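# Swing the refrigerator door wide open and leave it

## Task

Get the refrigerator door opened to a wide angle and have it stay that way without the robot holding it there. Banging the door open or closed counts as failure, and so does the robot toppling or finishing in a tilted stance.

## Robot and tools

ROBOT. The LinearBot has a base that can drive in any direction (strong wheel motors, 7 N m) and a column about 1.75 m high. A carriage rides the column, set by lift_m (0 to 1 m), and holds two identical six-joint arms with two-finger grippers. Arm bases sit roughly 0.57 m + lift_m off the floor; carriage parts reach about 0.15 m lower. A hand can get 0.78 m from its shoulder but only about 0.38 m under its arm base. A hand is about 0.16 m long and 0.1 m wide (0.14 m when open). Parked arm joints 1 to 6: 0, 0.05, 0.05, 1.45, 0, 0; parked, the robot is about 0.95 m wide and 0.7 m long.

CAMERAS. carriage_camera is fixed, aimed forward and tilted roughly 20 degrees down (at start about x 0.19, y 0, z 1.29 m). left_wrist_camera and right_wrist_camera look out beyond the fingertips. Images are 504x504 px with origin top-left. Calibration (intrinsics, distortion, T_world_to_cam in the base frame) is given up front and may be slightly off; wrist camera poses get less accurate at long reach.

FRAMES. Base frame: origin on the floor below the base centre, x forward, y left, z up. left_hand and right_hand are the midpoint between each hand's pads, in this frame; quat_wxyz rotates base axes into hand axes (hand z along the fingers, y the opening direction; an upright hand with joints 1, 5, 6 at 0 reads 1, 0, 0, 0). Hand readings drift from truth, more when stretched. base_odometry is in the frame where the base started; it counts wheel rotation, so slip looks like motion; heading is left-positive, -3.142 to 3.142.

TOOLS.
execute_actions: "actions" is a list holding one action or nothing (empty just reports state and images). "cameras" picks images: omitted, null or ["all"] gives all; [] gives none; names are carriage_camera, left_wrist_camera, right_wrist_camera. An action may have "base", "joints" or both; their motions begin together. "base" takes exactly one relative move, counted from the last reported base position: translate_m (-2 to 2 m, forward positive), strafe_m (-2 to 2 m, left positive) or rotate_rad (-6.3 to 6.3 rad, counter-clockwise positive). "joints" is one dictionary keyed by joint name, each value an absolute target: lift_m 0 to 1 m; for each side (left_ and right_ prefixes, same ranges): joint1_rad -2.617 to 3.054 (spin about vertical, 0 ahead, positive left); joint2_rad 0 to 3.141 (shoulder: 0 upper arm level pointing back, 1.57 vertical, 3.14 level pointing forward); joint3_rad 0 to 3.141 (elbow, 0 folded, 3.14 straight); joint4_rad -1.57 to 1.57 (wrist pitch, positive lifts fingertips); joint5_rad -1.57 to 1.57 (wrist yaw, positive swings fingertips to the right, opposite to joint1); joint6_rad -2.094 to 2.094 (roll about the finger axis, positive clockwise viewed from the forearm); gripper_m 0 to 0.093 (pad gap in m). Omitted joints or base may still push toward earlier targets. An unknown key or out-of-range value rejects the call and nothing moves. One action lasts at most 15 s. If a result reports a stop, further execute_actions, wait and finished_scene calls in the same reply are skipped.
wait: "seconds" 0 to 10; commands nothing, returns state and images.
zoom_image: "camera" plus "region" [x0, y0, x1, y1] in pixels of that camera's latest full image, no bigger than 504 by 504.
finished_scene: "scene" is the current scene's number; it ends the scene for good, so the door must already be open and staying open.

RESULTS. base_status and joint_status tell how each commanded motion ended: "done" (for the base, wheels turned the full amount, slip or not; tiny moves may report done while short), "off_target" (resting away from target, possibly still pushing; normal for a gripper holding something), "contact_stop" or "time_out" (target dropped, holds where it stopped). "joint command not followed" with a "cause:" line means a self-collision check refused an arm's targets (gripper still acts); such joints show "not_followed" and may be retried each action. on_its_own lists uncommanded items; "held at" is a held target, not a position. motor_effort is percent of max, positive toward larger joint values, with the action's peak in brackets; readings carry fixed bias and noise. A falling lift effort while lowering means a hand rests on something; drive_wheels higher at rest than after a free move means the base is still pressing. "ARM HIT" flags a hard self-hit. MOTOR HOT appears from 75 °C; OVER-TEMPERATURE FAULT at 90 °C (arm paused 10 s) or 100 °C (arm goes limp and drops); afterwards resend targets marked limit_stop_at_motor_heat.

CAUTIONS. Move the door gently; a fast swing open or closed fails. The robot can topple and not recover, with no tilt reading; only images show a lean. Risk grows with a high carriage, extended arms, loads, or pulling. Contact stops come late or not at all; arms have none and spring to targets once freed. After a blocked drive, back off about 0.2 m the way you came (or turn back), repeating if still pressed. Never reverse into a table edge above the base. Keep the arms from striking or pressing each other; to untangle, move the refused arm clear first, the other one in a later action. Stretched arms heat quickly, so do not hold them out idle. Thinking time passes with the robot holding its last command.

Each tool is called after "Request:" by a JSON object that holds its "method" and its "body", one argument or row to a line.

## Session

Request:
{"method": "execute_actions", "body": {
  "actions": []
}}

Scene clock: 0.00 s.
base_odometry: x=+0.000 y=+0.000 heading=+0.000 (m, m, rad; odometry frame)
base_status: not commanded
joint_positions: lift_m=+0.298 left_joint1_rad=-0.020 left_joint2_rad=+0.030 left_joint3_rad=+0.072 left_joint4_rad=+1.465 left_joint5_rad=+0.032 left_joint6_rad=+0.010 left_gripper_m=+0.094 right_joint1_rad=+0.009 right_joint2_rad=+0.032 right_joint3_rad=+0.058 right_joint4_rad=+1.460 right_joint5_rad=-0.018 right_joint6_rad=+0.026 right_gripper_m=+0.094
joint_status: not commanded
motor_effort: lift_m=+29 drive_wheels=+0 (%)
left_hand: x=+0.2737 y=+0.3062 z=+1.3121 quat_wxyz=(+0.999, +0.017, +0.032, -0.006) (m; base frame)
right_hand: x=+0.2801 y=-0.3088 z=+1.3083 quat_wxyz=(+0.999, -0.008, +0.043, +0.018) (m; base frame)
pictures: carriage_camera, left_wrist_camera, right_wrist_camera
Images, in order (width x height): carriage_camera 504x504, left_wrist_camera 504x504, right_wrist_camera 504x504.

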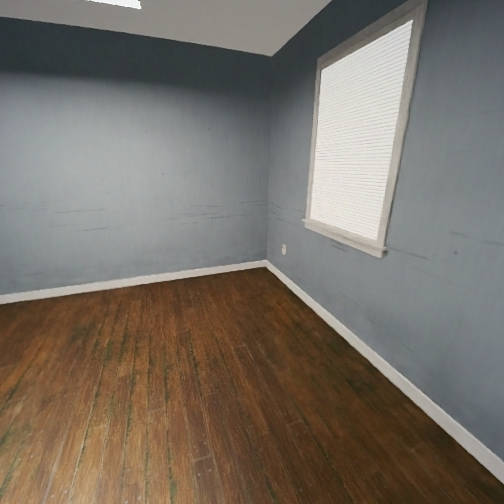

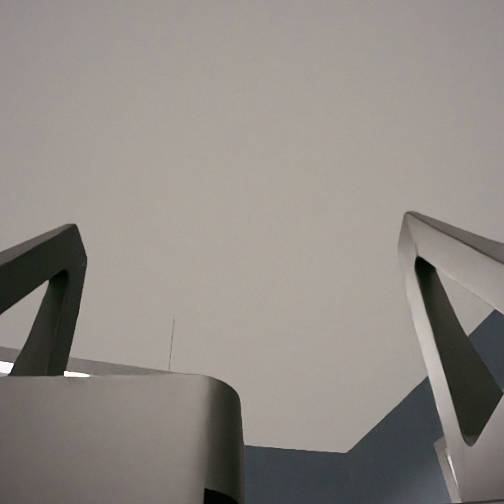

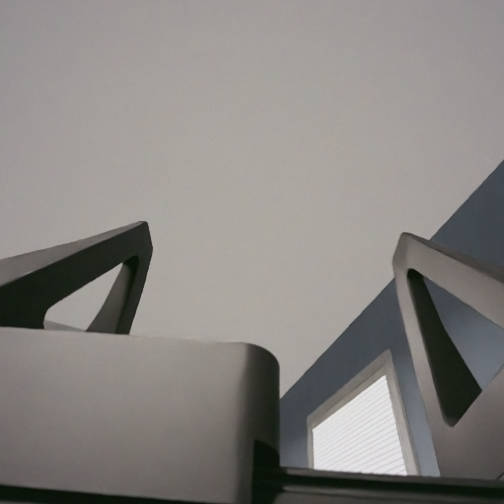

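Request:
{"method": "execute_actions", "body": {
  "actions": [
    {"base":{"rotate_rad":1.8}}
  ],
  "cameras": ["carriage_camera"]
}}

Scene clock: 4.23 s.
base_odometry: x=+0.000 y=+0.000 heading=+1.800 (m, m, rad; odometry frame)
base_status: done
joint_positions: lift_m=+0.298 left_joint1_rad=-0.020 left_joint2_rad=+0.030 left_joint3_rad=+0.072 left_joint4_rad=+1.465 left_joint5_rad=+0.032 left_joint6_rad=+0.010 left_gripper_m=+0.094 right_joint1_rad=+0.009 right_joint2_rad=+0.032 right_joint3_rad=+0.058 right_joint4_rad=+1.460 right_joint5_rad=-0.018 right_joint6_rad=+0.026 right_gripper_m=+0.094
joint_status: not commanded
motor_effort: lift_m=+28(28) drive_wheels=+4(10) (%)
left_hand: x=+0.2737 y=+0.3062 z=+1.3121 quat_wxyz=(+0.999, +0.017, +0.032, -0.006) (m; base frame)
right_hand: x=+0.2801 y=-0.3088 z=+1.3083 quat_wxyz=(+0.999, -0.008, +0.043, +0.018) (m; base frame)
pictures: carriage_camera
Images, in order (width x height): carriage_camera 504x504.

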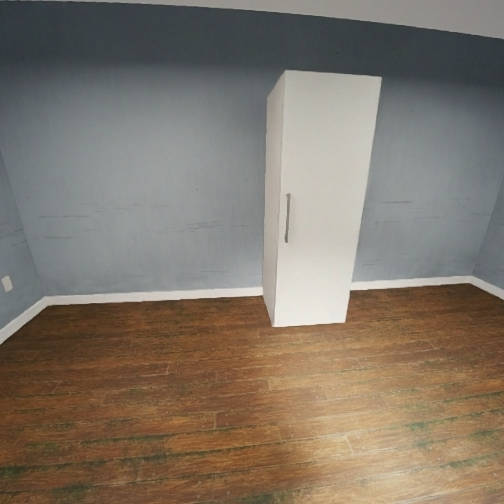

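Request:
{"method": "execute_actions", "body": {
  "actions": [
    {"base":{"rotate_rad":0.11},"joints":{"right_joint2_rad":1.5,"right_joint3_rad":1.2,"right_joint4_rad":0.3,"lift_m":0.1}}
  ],
  "cameras": []
}}

Request:
{"method": "execute_actions", "body": {
  "actions": [
    {"base":{"strafe_m":-0.17}}
  ],
  "cameras": []
}}

Request:
{"method": "execute_actions", "body": {
  "actions": [
    {"base":{"translate_m":0.85}}
  ]
}}

Scene clock: 8.90 s.
base_odometry: x=+0.000 y=+0.000 heading=+1.909 (m, m, rad; odometry frame)
base_status: done
joint_positions: lift_m=+0.100 left_joint1_rad=-0.020 left_joint2_rad=+0.030 left_joint3_rad=+0.072 left_joint4_rad=+1.465 left_joint5_rad=+0.032 left_joint6_rad=+0.010 left_gripper_m=+0.094 right_joint1_rad=+0.009 right_joint2_rad=+1.496 right_joint3_rad=+1.178 right_joint4_rad=+0.298 right_joint5_rad=-0.018 right_joint6_rad=+0.026 right_gripper_m=+0.094
joint_status: all done
motor_effort: lift_m=+23(25) drive_wheels=+4(10) (%)
left_hand: x=+0.2737 y=+0.3062 z=+1.1145 quat_wxyz=(+0.999, +0.017, +0.032, -0.006) (m; base frame)
right_hand: x=+0.7571 y=-0.3048 z=+1.0294 quat_wxyz=(+0.699, +0.000, +0.715, +0.018) (m; base frame)
pictures: none
No camera images: the call's "cameras" was empty. Leave "cameras" out to get every camera's image.

Scene clock: 10.90 s.
base_odometry: x=+0.160 y=+0.057 heading=+1.910 (m, m, rad; odometry frame)
base_status: done
joint_positions: lift_m=+0.100 left_joint1_rad=-0.020 left_joint2_rad=+0.030 left_joint3_rad=+0.072 left_joint4_rad=+1.465 left_joint5_rad=+0.032 left_joint6_rad=+0.010 left_gripper_m=+0.094 right_joint1_rad=+0.009 right_joint2_rad=+1.496 right_joint3_rad=+1.178 right_joint4_rad=+0.298 right_joint5_rad=-0.017 right_joint6_rad=+0.026 right_gripper_m=+0.094
joint_status: not commanded
motor_effort: lift_m=+23(24) drive_wheels=-6(9) (%)
left_hand: x=+0.2737 y=+0.3062 z=+1.1145 quat_wxyz=(+0.999, +0.017, +0.032, -0.006) (m; base frame)
right_hand: x=+0.7571 y=-0.3048 z=+1.0294 quat_wxyz=(+0.699, +0.000, +0.715, +0.018) (m; base frame)
pictures: none
No camera images: the call's "cameras" was empty. Leave "cameras" out to get every camera's image.

Scene clock: 14.87 s.
base_odometry: x=-0.122 y=+0.859 heading=+1.910 (m, m, rad; odometry frame)
base_status: done
joint_positions: lift_m=+0.100 left_joint1_rad=-0.020 left_joint2_rad=+0.030 left_joint3_rad=+0.072 left_joint4_rad=+1.465 left_joint5_rad=+0.032 left_joint6_rad=+0.010 left_gripper_m=+0.094 right_joint1_rad=+0.009 right_joint2_rad=+1.496 right_joint3_rad=+1.178 right_joint4_rad=+0.297 right_joint5_rad=-0.018 right_joint6_rad=+0.026 right_gripper_m=+0.094
joint_status: not commanded
motor_effort: lift_m=+24(23) drive_wheels=-5(13) (%)
left_hand: x=+0.2735 y=+0.3062 z=+1.1145 quat_wxyz=(+0.999, +0.017, +0.032, -0.006) (m; base frame)
right_hand: x=+0.7571 y=-0.3048 z=+1.0293 quat_wxyz=(+0.699, +0.000, +0.715, +0.018) (m; base frame)
pictures: carriage_camera, left_wrist_camera, right_wrist_camera
camera_calibration (this result's frames):
carriage_camera: T_world_to_cam=[[-0.0112502, -0.999928, -0.00421613, 0.00842811], [-0.340039, 0.00779083, -0.940379, 1.09029], [0.940344, -0.00914583, -0.340102, 0.190154], [0, 0, 0, 1]] pos_world=[0.192027, 0.00167232, 1.09]
left_wrist_camera: T_world_to_cam=[[0.00191103, -0.99733, -0.0729985, 0.380624], [0.761295, 0.0487836, -0.646568, 0.502208], [0.648403, -0.0543378, 0.759356, -0.885997], [0, 0, 0, 1]] pos_world=[0.191427, 0.306965, 1.02528]
right_wrist_camera: T_world_to_cam=[[0.081508, -0.996347, -0.0254773, -0.330566], [-0.617852, -0.0304535, -0.785704, 1.264], [0.782058, 0.0797824, -0.618077, 0.187287], [0, 0, 0, 1]] pos_world=[0.661442, -0.305807, 1.10047]
Images, in order (width x height): carriage_camera 504x504, left_wrist_camera 504x504, right_wrist_camera 504x504.

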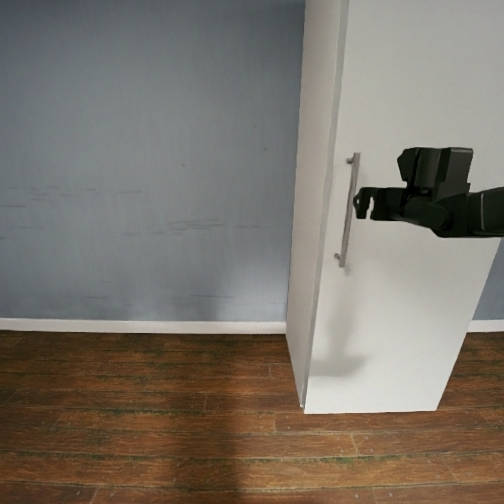

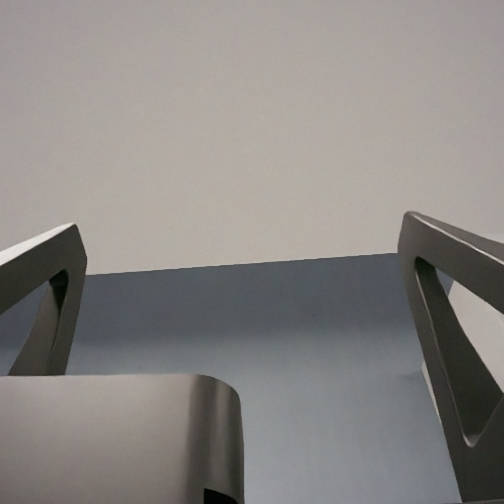

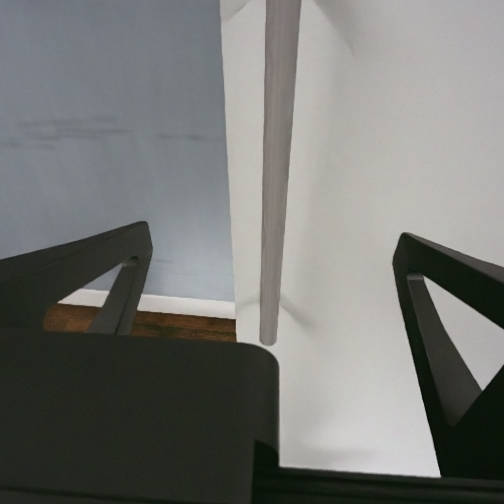

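Request:
{"method": "execute_actions", "body": {
  "actions": [
    {"base":{"translate_m":0.14},"joints":{"lift_m":0.03}}
  ]
}}

Scene clock: 17.47 s.
base_odometry: x=-0.168 y=+0.991 heading=+1.909 (m, m, rad; odometry frame)
base_status: done
joint_positions: lift_m=+0.030 left_joint1_rad=-0.020 left_joint2_rad=+0.030 left_joint3_rad=+0.072 left_joint4_rad=+1.466 left_joint5_rad=+0.032 left_joint6_rad=+0.010 left_gripper_m=+0.094 right_joint1_rad=+0.009 right_joint2_rad=+1.496 right_joint3_rad=+1.189 right_joint4_rad=+0.293 right_joint5_rad=-0.018 right_joint6_rad=+0.026 right_gripper_m=+0.094
joint_status: all done
motor_effort: lift_m=+24(23) drive_wheels=-5(12) (%)
left_hand: x=+0.2734 y=+0.3062 z=+1.0445 quat_wxyz=(+0.999, +0.017, +0.032, -0.006) (m; base frame)
right_hand: x=+0.7573 y=-0.3048 z=+0.9640 quat_wxyz=(+0.702, +0.000, +0.712, +0.018) (m; base frame)
pictures: carriage_camera, left_wrist_camera, right_wrist_camera
camera_calibration (this result's frames):
carriage_camera: T_world_to_cam=[[-0.0112502, -0.999928, -0.00421613, 0.00813263], [-0.340039, 0.00779083, -0.940379, 1.02439], [0.940344, -0.00914583, -0.340102, 0.166318], [0, 0, 0, 1]] pos_world=[0.192027, 0.00167232, 1.01991]
left_wrist_camera: T_world_to_cam=[[0.00193887, -0.997331, -0.07299, 0.375494], [0.761542, 0.0487786, -0.646278, 0.456601], [0.648113, -0.0543319, 0.759604, -0.832904], [0, 0, 0, 1]] pos_world=[0.191367, 0.306966, 0.955176]
right_wrist_camera: T_world_to_cam=[[0.0817003, -0.996345, -0.0249196, -0.33293], [-0.61184, -0.0304022, -0.790397, 1.21281], [0.786751, 0.0798225, -0.612088, 0.137404], [0, 0, 0, 1]] pos_world=[0.661145, -0.305809, 1.03441]
Images, in order (width x height): carriage_camera 504x504, left_wrist_camera 504x504, right_wrist_camera 504x504.

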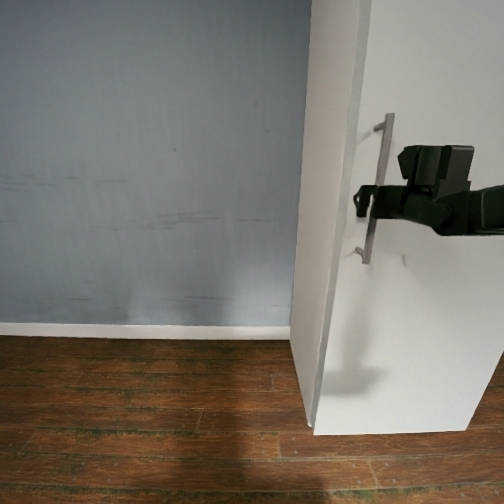

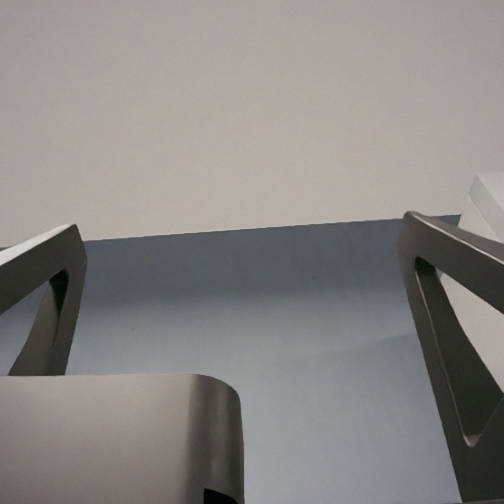

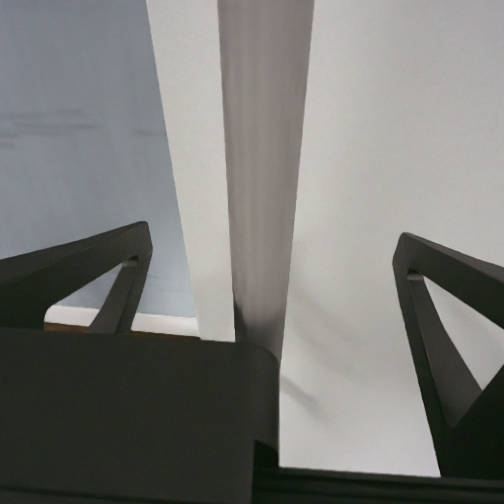

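Request:
{"method": "execute_actions", "body": {
  "actions": [
    {"joints":{"right_gripper_m":0.0}}
  ],
  "cameras": []
}}

Request:
{"method": "execute_actions", "body": {
  "actions": [
    {"base":{"translate_m":-0.1},"joints":{"right_joint1_rad":-0.04}}
  ],
  "cameras": []
}}

Request:
{"method": "execute_actions", "body": {
  "actions": [
    {"base":{"translate_m":-0.2},"joints":{"right_joint1_rad":-0.26}}
  ]
}}

Scene clock: 19.83 s.
base_odometry: x=-0.168 y=+0.991 heading=+1.909 (m, m, rad; odometry frame)
base_status: not commanded
joint_positions: lift_m=+0.030 left_joint1_rad=-0.020 left_joint2_rad=+0.030 left_joint3_rad=+0.072 left_joint4_rad=+1.466 left_joint5_rad=+0.032 left_joint6_rad=+0.010 left_gripper_m=+0.094 right_joint1_rad=+0.011 right_joint2_rad=+1.496 right_joint3_rad=+1.189 right_joint4_rad=+0.293 right_joint5_rad=-0.029 right_joint6_rad=+0.018 right_gripper_m=+0.017
joint_status: right_gripper_m off_target (ended at +0.017, target +0.000)
motor_effort: lift_m=+24(25) drive_wheels=-5(4) (%)
left_hand: x=+0.2734 y=+0.3062 z=+1.0445 quat_wxyz=(+0.999, +0.017, +0.032, -0.006) (m; base frame)
right_hand: x=+0.7572 y=-0.3015 z=+0.9640 quat_wxyz=(+0.702, -0.008, +0.712, +0.021) (m; base frame)
pictures: none
No camera images: the call's "cameras" was empty. Leave "cameras" out to get every camera's image.

Scene clock: 21.40 s.
base_odometry: x=-0.135 y=+0.896 heading=+1.909 (m, m, rad; odometry frame)
base_status: done
joint_positions: lift_m=+0.030 left_joint1_rad=-0.020 left_joint2_rad=+0.030 left_joint3_rad=+0.072 left_joint4_rad=+1.465 left_joint5_rad=+0.032 left_joint6_rad=+0.010 left_gripper_m=+0.094 right_joint1_rad=-0.035 right_joint2_rad=+1.515 right_joint3_rad=+1.205 right_joint4_rad=+0.299 right_joint5_rad=-0.029 right_joint6_rad=+0.016 right_gripper_m=+0.018
joint_status: all done
motor_effort: lift_m=+25(24) drive_wheels=-7(46) (%)
left_hand: x=+0.2736 y=+0.3062 z=+1.0444 quat_wxyz=(+0.999, +0.017, +0.032, -0.006) (m; base frame)
right_hand: x=+0.7621 y=-0.3246 z=+0.9641 quat_wxyz=(+0.703, +0.008, +0.711, +0.004) (m; base frame)
pictures: none
No camera images: the call's "cameras" was empty. Leave "cameras" out to get every camera's image.

Scene clock: 23.47 s.
base_odometry: x=-0.069 y=+0.708 heading=+1.909 (m, m, rad; odometry frame)
base_status: done
joint_positions: lift_m=+0.030 left_joint1_rad=-0.020 left_joint2_rad=+0.030 left_joint3_rad=+0.072 left_joint4_rad=+1.465 left_joint5_rad=+0.032 left_joint6_rad=+0.010 left_gripper_m=+0.094 right_joint1_rad=-0.292 right_joint2_rad=+1.515 right_joint3_rad=+1.205 right_joint4_rad=+0.301 right_joint5_rad=+0.043 right_joint6_rad=+0.015 right_gripper_m=+0.017
joint_status: right_joint1_rad off_target (ended at -0.292, target -0.260)
motor_effort: lift_m=+24(24) drive_wheels=+1(19) (%)
left_hand: x=+0.2737 y=+0.3062 z=+1.0444 quat_wxyz=(+0.999, +0.017, +0.032, -0.006) (m; base frame)
right_hand: x=+0.7388 y=-0.4637 z=+0.9645 quat_wxyz=(+0.695, +0.124, +0.700, -0.112) (m; base frame)
pictures: carriage_camera, left_wrist_camera, right_wrist_camera
camera_calibration (this result's frames):
carriage_camera: T_world_to_cam=[[-0.0112502, -0.999928, -0.00421613, 0.00813262], [-0.340039, 0.00779083, -0.940379, 1.02439], [0.940344, -0.00914583, -0.340102, 0.166318], [0, 0, 0, 1]] pos_world=[0.192027, 0.00167232, 1.01991]
left_wrist_camera: T_world_to_cam=[[0.00185534, -0.997329, -0.0730155, 0.375535], [0.760802, 0.0487937, -0.647147, 0.457482], [0.648982, -0.0543497, 0.75886, -0.832529], [0, 0, 0, 1]] pos_world=[0.191546, 0.306962, 0.955251]
right_wrist_camera: T_world_to_cam=[[-0.275601, -0.961184, -0.0129813, -0.221034], [-0.583028, 0.177879, -0.79274, 1.27462], [0.764279, -0.210912, -0.609421, 0.0441523], [0, 0, 0, 1]] pos_world=[0.648476, -0.42987, 1.03448]
Images, in order (width x height): carriage_camera 504x504, left_wrist_camera 504x504, right_wrist_camera 504x504.

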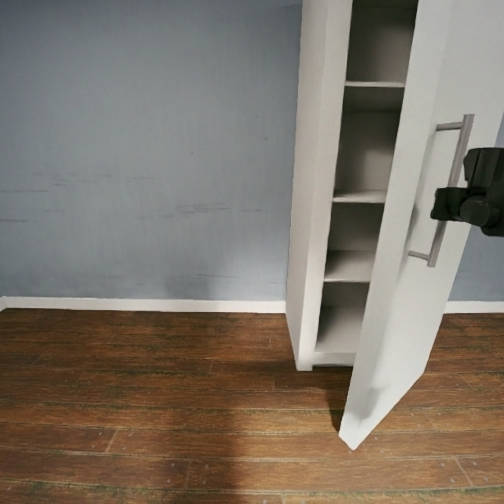

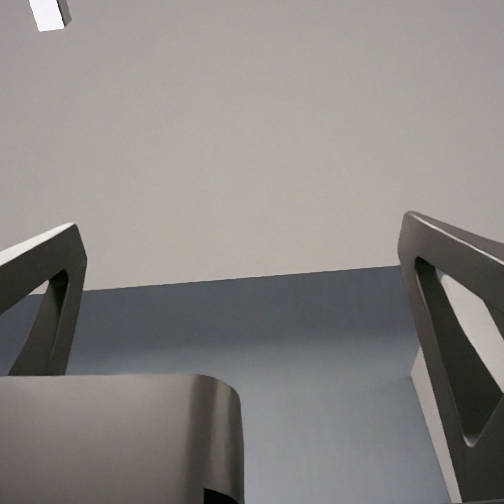

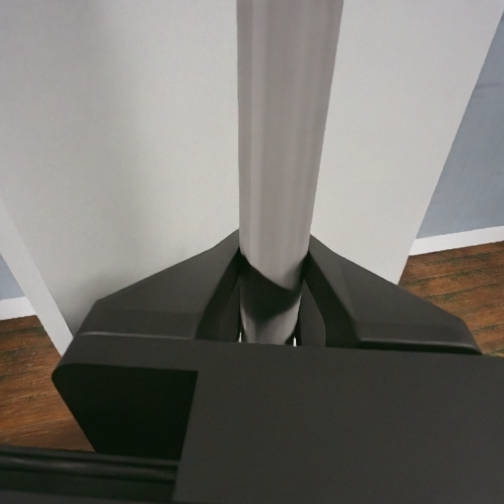

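Request:
{"method": "execute_actions", "body": {
  "actions": [
    {"base":{"strafe_m":-0.15},"joints":{"right_joint1_rad":-0.17,"right_joint2_rad":1.27,"right_joint3_rad":0.97,"lift_m":0.04}}
  ],
  "cameras": []
}}

Request:
{"method": "execute_actions", "body": {
  "actions": [
    {"base":{"strafe_m":-0.17},"joints":{"right_joint1_rad":0,"right_joint2_rad":1.05,"right_joint3_rad":0.75,"lift_m":0.06}}
  ],
  "cameras": []
}}

Request:
{"method": "execute_actions", "body": {
  "actions": [
    {"base":{"strafe_m":-0.25},"joints":{"right_joint1_rad":0.3,"right_joint2_rad":0.98,"right_joint3_rad":0.68,"lift_m":0.07}}
  ]
}}

Scene clock: 29.57 s.
base_odometry: x=+0.073 y=+0.757 heading=+1.909 (m, m, rad; odometry frame)
base_status: done
joint_positions: lift_m=+0.040 left_joint1_rad=-0.020 left_joint2_rad=+0.030 left_joint3_rad=+0.072 left_joint4_rad=+1.465 left_joint5_rad=+0.032 left_joint6_rad=+0.010 left_gripper_m=+0.094 right_joint1_rad=-0.144 right_joint2_rad=+1.269 right_joint3_rad=+0.971 right_joint4_rad=+0.273 right_joint5_rad=-0.116 right_joint6_rad=+0.011 right_gripper_m=+0.017
joint_status: right_joint1_rad off_target (ended at -0.144, target -0.170); the others done
motor_effort: lift_m=+31(37) drive_wheels=+1(12) (%)
left_hand: x=+0.2737 y=+0.3062 z=+1.0539 quat_wxyz=(+0.999, +0.017, +0.032, -0.006) (m; base frame)
right_hand: x=+0.6959 y=-0.3555 z=+0.9619 quat_wxyz=(+0.698, +0.015, +0.716, -0.005) (m; base frame)
pictures: none
No camera images: the call's "cameras" was empty. Leave "cameras" out to get every camera's image.

Scene clock: 31.60 s.
base_odometry: x=+0.233 y=+0.814 heading=+1.909 (m, m, rad; odometry frame)
base_status: done
joint_positions: lift_m=+0.060 left_joint1_rad=-0.020 left_joint2_rad=+0.030 left_joint3_rad=+0.072 left_joint4_rad=+1.465 left_joint5_rad=+0.032 left_joint6_rad=+0.010 left_gripper_m=+0.094 right_joint1_rad=+0.040 right_joint2_rad=+1.039 right_joint3_rad=+0.751 right_joint4_rad=+0.267 right_joint5_rad=-0.200 right_joint6_rad=+0.009 right_gripper_m=+0.017
joint_status: right_joint1_rad off_target (ended at +0.040, target +0.000); the others done
motor_effort: lift_m=+31(39) drive_wheels=+2(9) (%)
left_hand: x=+0.2737 y=+0.3062 z=+1.0738 quat_wxyz=(+0.999, +0.017, +0.032, -0.006) (m; base frame)
right_hand: x=+0.6383 y=-0.2627 z=+0.9607 quat_wxyz=(+0.694, -0.081, +0.710, +0.088) (m; base frame)
pictures: none
No camera images: the call's "cameras" was empty. Leave "cameras" out to get every camera's image.

Scene clock: 33.90 s.
base_odometry: x=+0.469 y=+0.896 heading=+1.909 (m, m, rad; odometry frame)
base_status: done
joint_positions: lift_m=+0.070 left_joint1_rad=-0.020 left_joint2_rad=+0.030 left_joint3_rad=+0.072 left_joint4_rad=+1.464 left_joint5_rad=+0.032 left_joint6_rad=+0.010 left_gripper_m=+0.094 right_joint1_rad=+0.356 right_joint2_rad=+0.962 right_joint3_rad=+0.679 right_joint4_rad=+0.257 right_joint5_rad=-0.284 right_joint6_rad=+0.004 right_gripper_m=+0.017
joint_status: right_joint1_rad off_target (ended at +0.356, target +0.300); the others done
motor_effort: lift_m=+31(38) drive_wheels=+0(10) (%)
left_hand: x=+0.2738 y=+0.3062 z=+1.0838 quat_wxyz=(+0.999, +0.017, +0.032, -0.006) (m; base frame)
right_hand: x=+0.5801 y=-0.1415 z=+0.9600 quat_wxyz=(+0.661, -0.221, +0.681, +0.224) (m; base frame)
pictures: carriage_camera, left_wrist_camera, right_wrist_camera
camera_calibration (this result's frames):
carriage_camera: T_world_to_cam=[[-0.0112502, -0.999928, -0.00421613, 0.00829879], [-0.340039, 0.00779083, -0.940379, 1.06145], [0.940344, -0.00914583, -0.340102, 0.179722], [0, 0, 0, 1]] pos_world=[0.192027, 0.00167232, 1.05932]
left_wrist_camera: T_world_to_cam=[[0.00182749, -0.997329, -0.073024, 0.378427], [0.760555, 0.0487987, -0.647437, 0.483292], [0.649271, -0.0543556, 0.758612, -0.862301], [0, 0, 0, 1]] pos_world=[0.191605, 0.306961, 0.994687]
right_wrist_camera: T_world_to_cam=[[0.64094, -0.767514, -0.0108784, -0.461343], [-0.482651, -0.391954, -0.783211, 0.973195], [0.596862, 0.507242, -0.62166, 0.441161], [0, 0, 0, 1]] pos_world=[0.502094, -0.196415, 1.03145]
Images, in order (width x height): carriage_camera 504x504, left_wrist_camera 504x504, right_wrist_camera 504x504.

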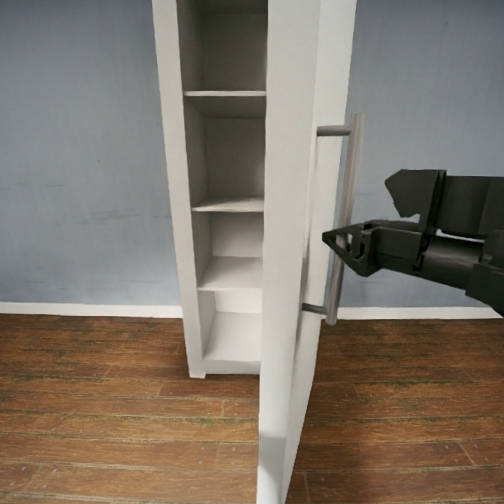

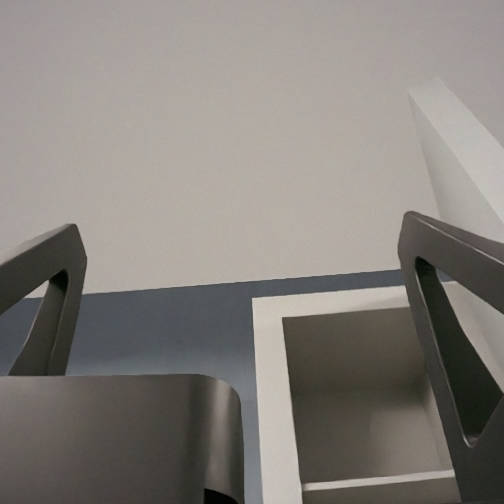

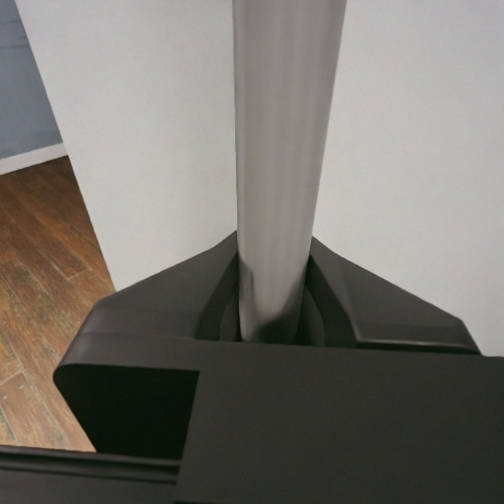

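Request:
{"method": "execute_actions", "body": {
  "actions": [
    {"base":{"strafe_m":-0.32},"joints":{"right_joint5_rad":-0.6,"right_joint2_rad":1.1,"right_joint3_rad":0.8,"lift_m":0.055}}
  ],
  "cameras": []
}}

Request:
{"method": "execute_actions", "body": {
  "actions": [
    {"joints":{"right_gripper_m":0.08,"right_joint5_rad":-0.75}}
  ]
}}

Scene clock: 37.67 s.
base_odometry: x=+0.771 y=+1.002 heading=+1.909 (m, m, rad; odometry frame)
base_status: done
joint_positions: lift_m=+0.055 left_joint1_rad=-0.020 left_joint2_rad=+0.030 left_joint3_rad=+0.072 left_joint4_rad=+1.465 left_joint5_rad=+0.033 left_joint6_rad=+0.010 left_gripper_m=+0.094 right_joint1_rad=+0.436 right_joint2_rad=+1.160 right_joint3_rad=+0.813 right_joint4_rad=+0.345 right_joint5_rad=-0.719 right_joint6_rad=+0.005 right_gripper_m=+0.018
joint_status: right_joint2_rad off_target (ended at +1.160, target +1.100); right_joint5_rad off_target (ended at -0.719, target -0.600); the others done
motor_effort: lift_m=+23(24) drive_wheels=+10(14) (%)
left_hand: x=+0.2737 y=+0.3061 z=+1.0695 quat_wxyz=(+0.999, +0.017, +0.032, -0.006) (m; base frame)
right_hand: x=+0.5460 y=-0.0537 z=+0.9607 quat_wxyz=(+0.591, -0.384, +0.594, +0.388) (m; base frame)
pictures: none
No camera images: the call's "cameras" was empty. Leave "cameras" out to get every camera's image.

Scene clock: 38.40 s.
base_odometry: x=+0.771 y=+1.002 heading=+1.909 (m, m, rad; odometry frame)
base_status: not commanded
joint_positions: lift_m=+0.055 left_joint1_rad=-0.020 left_joint2_rad=+0.030 left_joint3_rad=+0.072 left_joint4_rad=+1.465 left_joint5_rad=+0.032 left_joint6_rad=+0.010 left_gripper_m=+0.094 right_joint1_rad=+0.307 right_joint2_rad=+1.114 right_joint3_rad=+0.809 right_joint4_rad=+0.312 right_joint5_rad=-0.758 right_joint6_rad=+0.019 right_gripper_m=+0.080
joint_status: all done
on_its_own: right_joint1_rad moved -0.129 to your old target +0.300
motor_effort: lift_m=+24(24) drive_wheels=-3(10) (%)
left_hand: x=+0.2736 y=+0.3062 z=+1.0695 quat_wxyz=(+0.999, +0.016, +0.032, -0.006) (m; base frame)
right_hand: x=+0.5614 y=-0.0925 z=+0.9680 quat_wxyz=(+0.608, -0.354, +0.610, +0.364) (m; base frame)
pictures: carriage_camera, left_wrist_camera, right_wrist_camera
camera_calibration (this result's frames):
carriage_camera: T_world_to_cam=[[-0.0112502, -0.999928, -0.00421613, 0.00823826], [-0.340039, 0.00779083, -0.940379, 1.04795], [0.940344, -0.00914583, -0.340102, 0.17484], [0, 0, 0, 1]] pos_world=[0.192027, 0.00167232, 1.04497]
left_wrist_camera: T_world_to_cam=[[0.00190707, -0.997357, -0.0726275, 0.377012], [0.761042, 0.0485611, -0.646882, 0.47349], [0.648699, -0.0540389, 0.759124, -0.851784], [0, 0, 0, 1]] pos_world=[0.191487, 0.306993, 0.980283]
right_wrist_camera: T_world_to_cam=[[0.900299, -0.435122, -0.0114802, -0.525979], [-0.268377, -0.534141, -0.801665, 0.874092], [0.34269, 0.724819, -0.597663, 0.572013], [0, 0, 0, 1]] pos_world=[0.512101, -0.176582, 1.03656]
Images, in order (width x height): carriage_camera 504x504, left_wrist_camera 504x504, right_wrist_camera 504x504.

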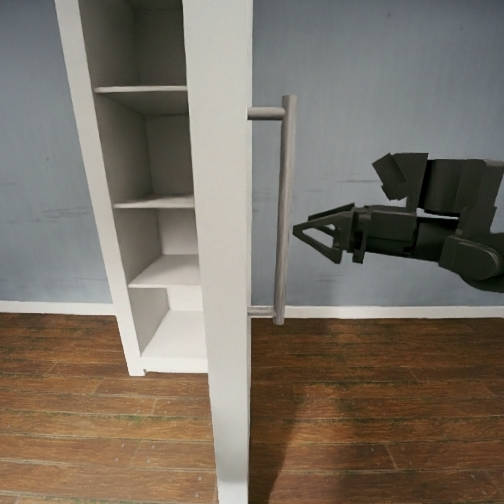

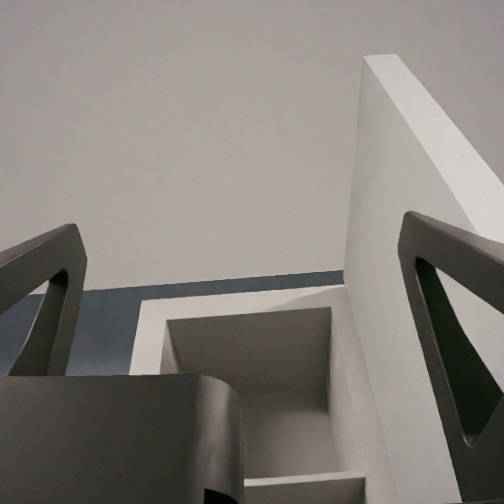

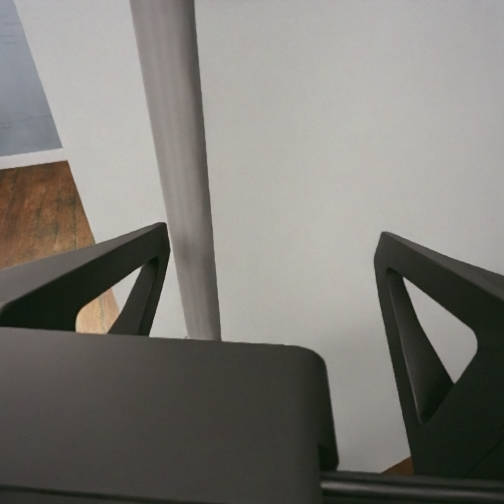

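At the 90° limit and free.

Request:
{"method": "finished_scene", "body": {
  "scene": 1
}}

The scene is finished: the task was done.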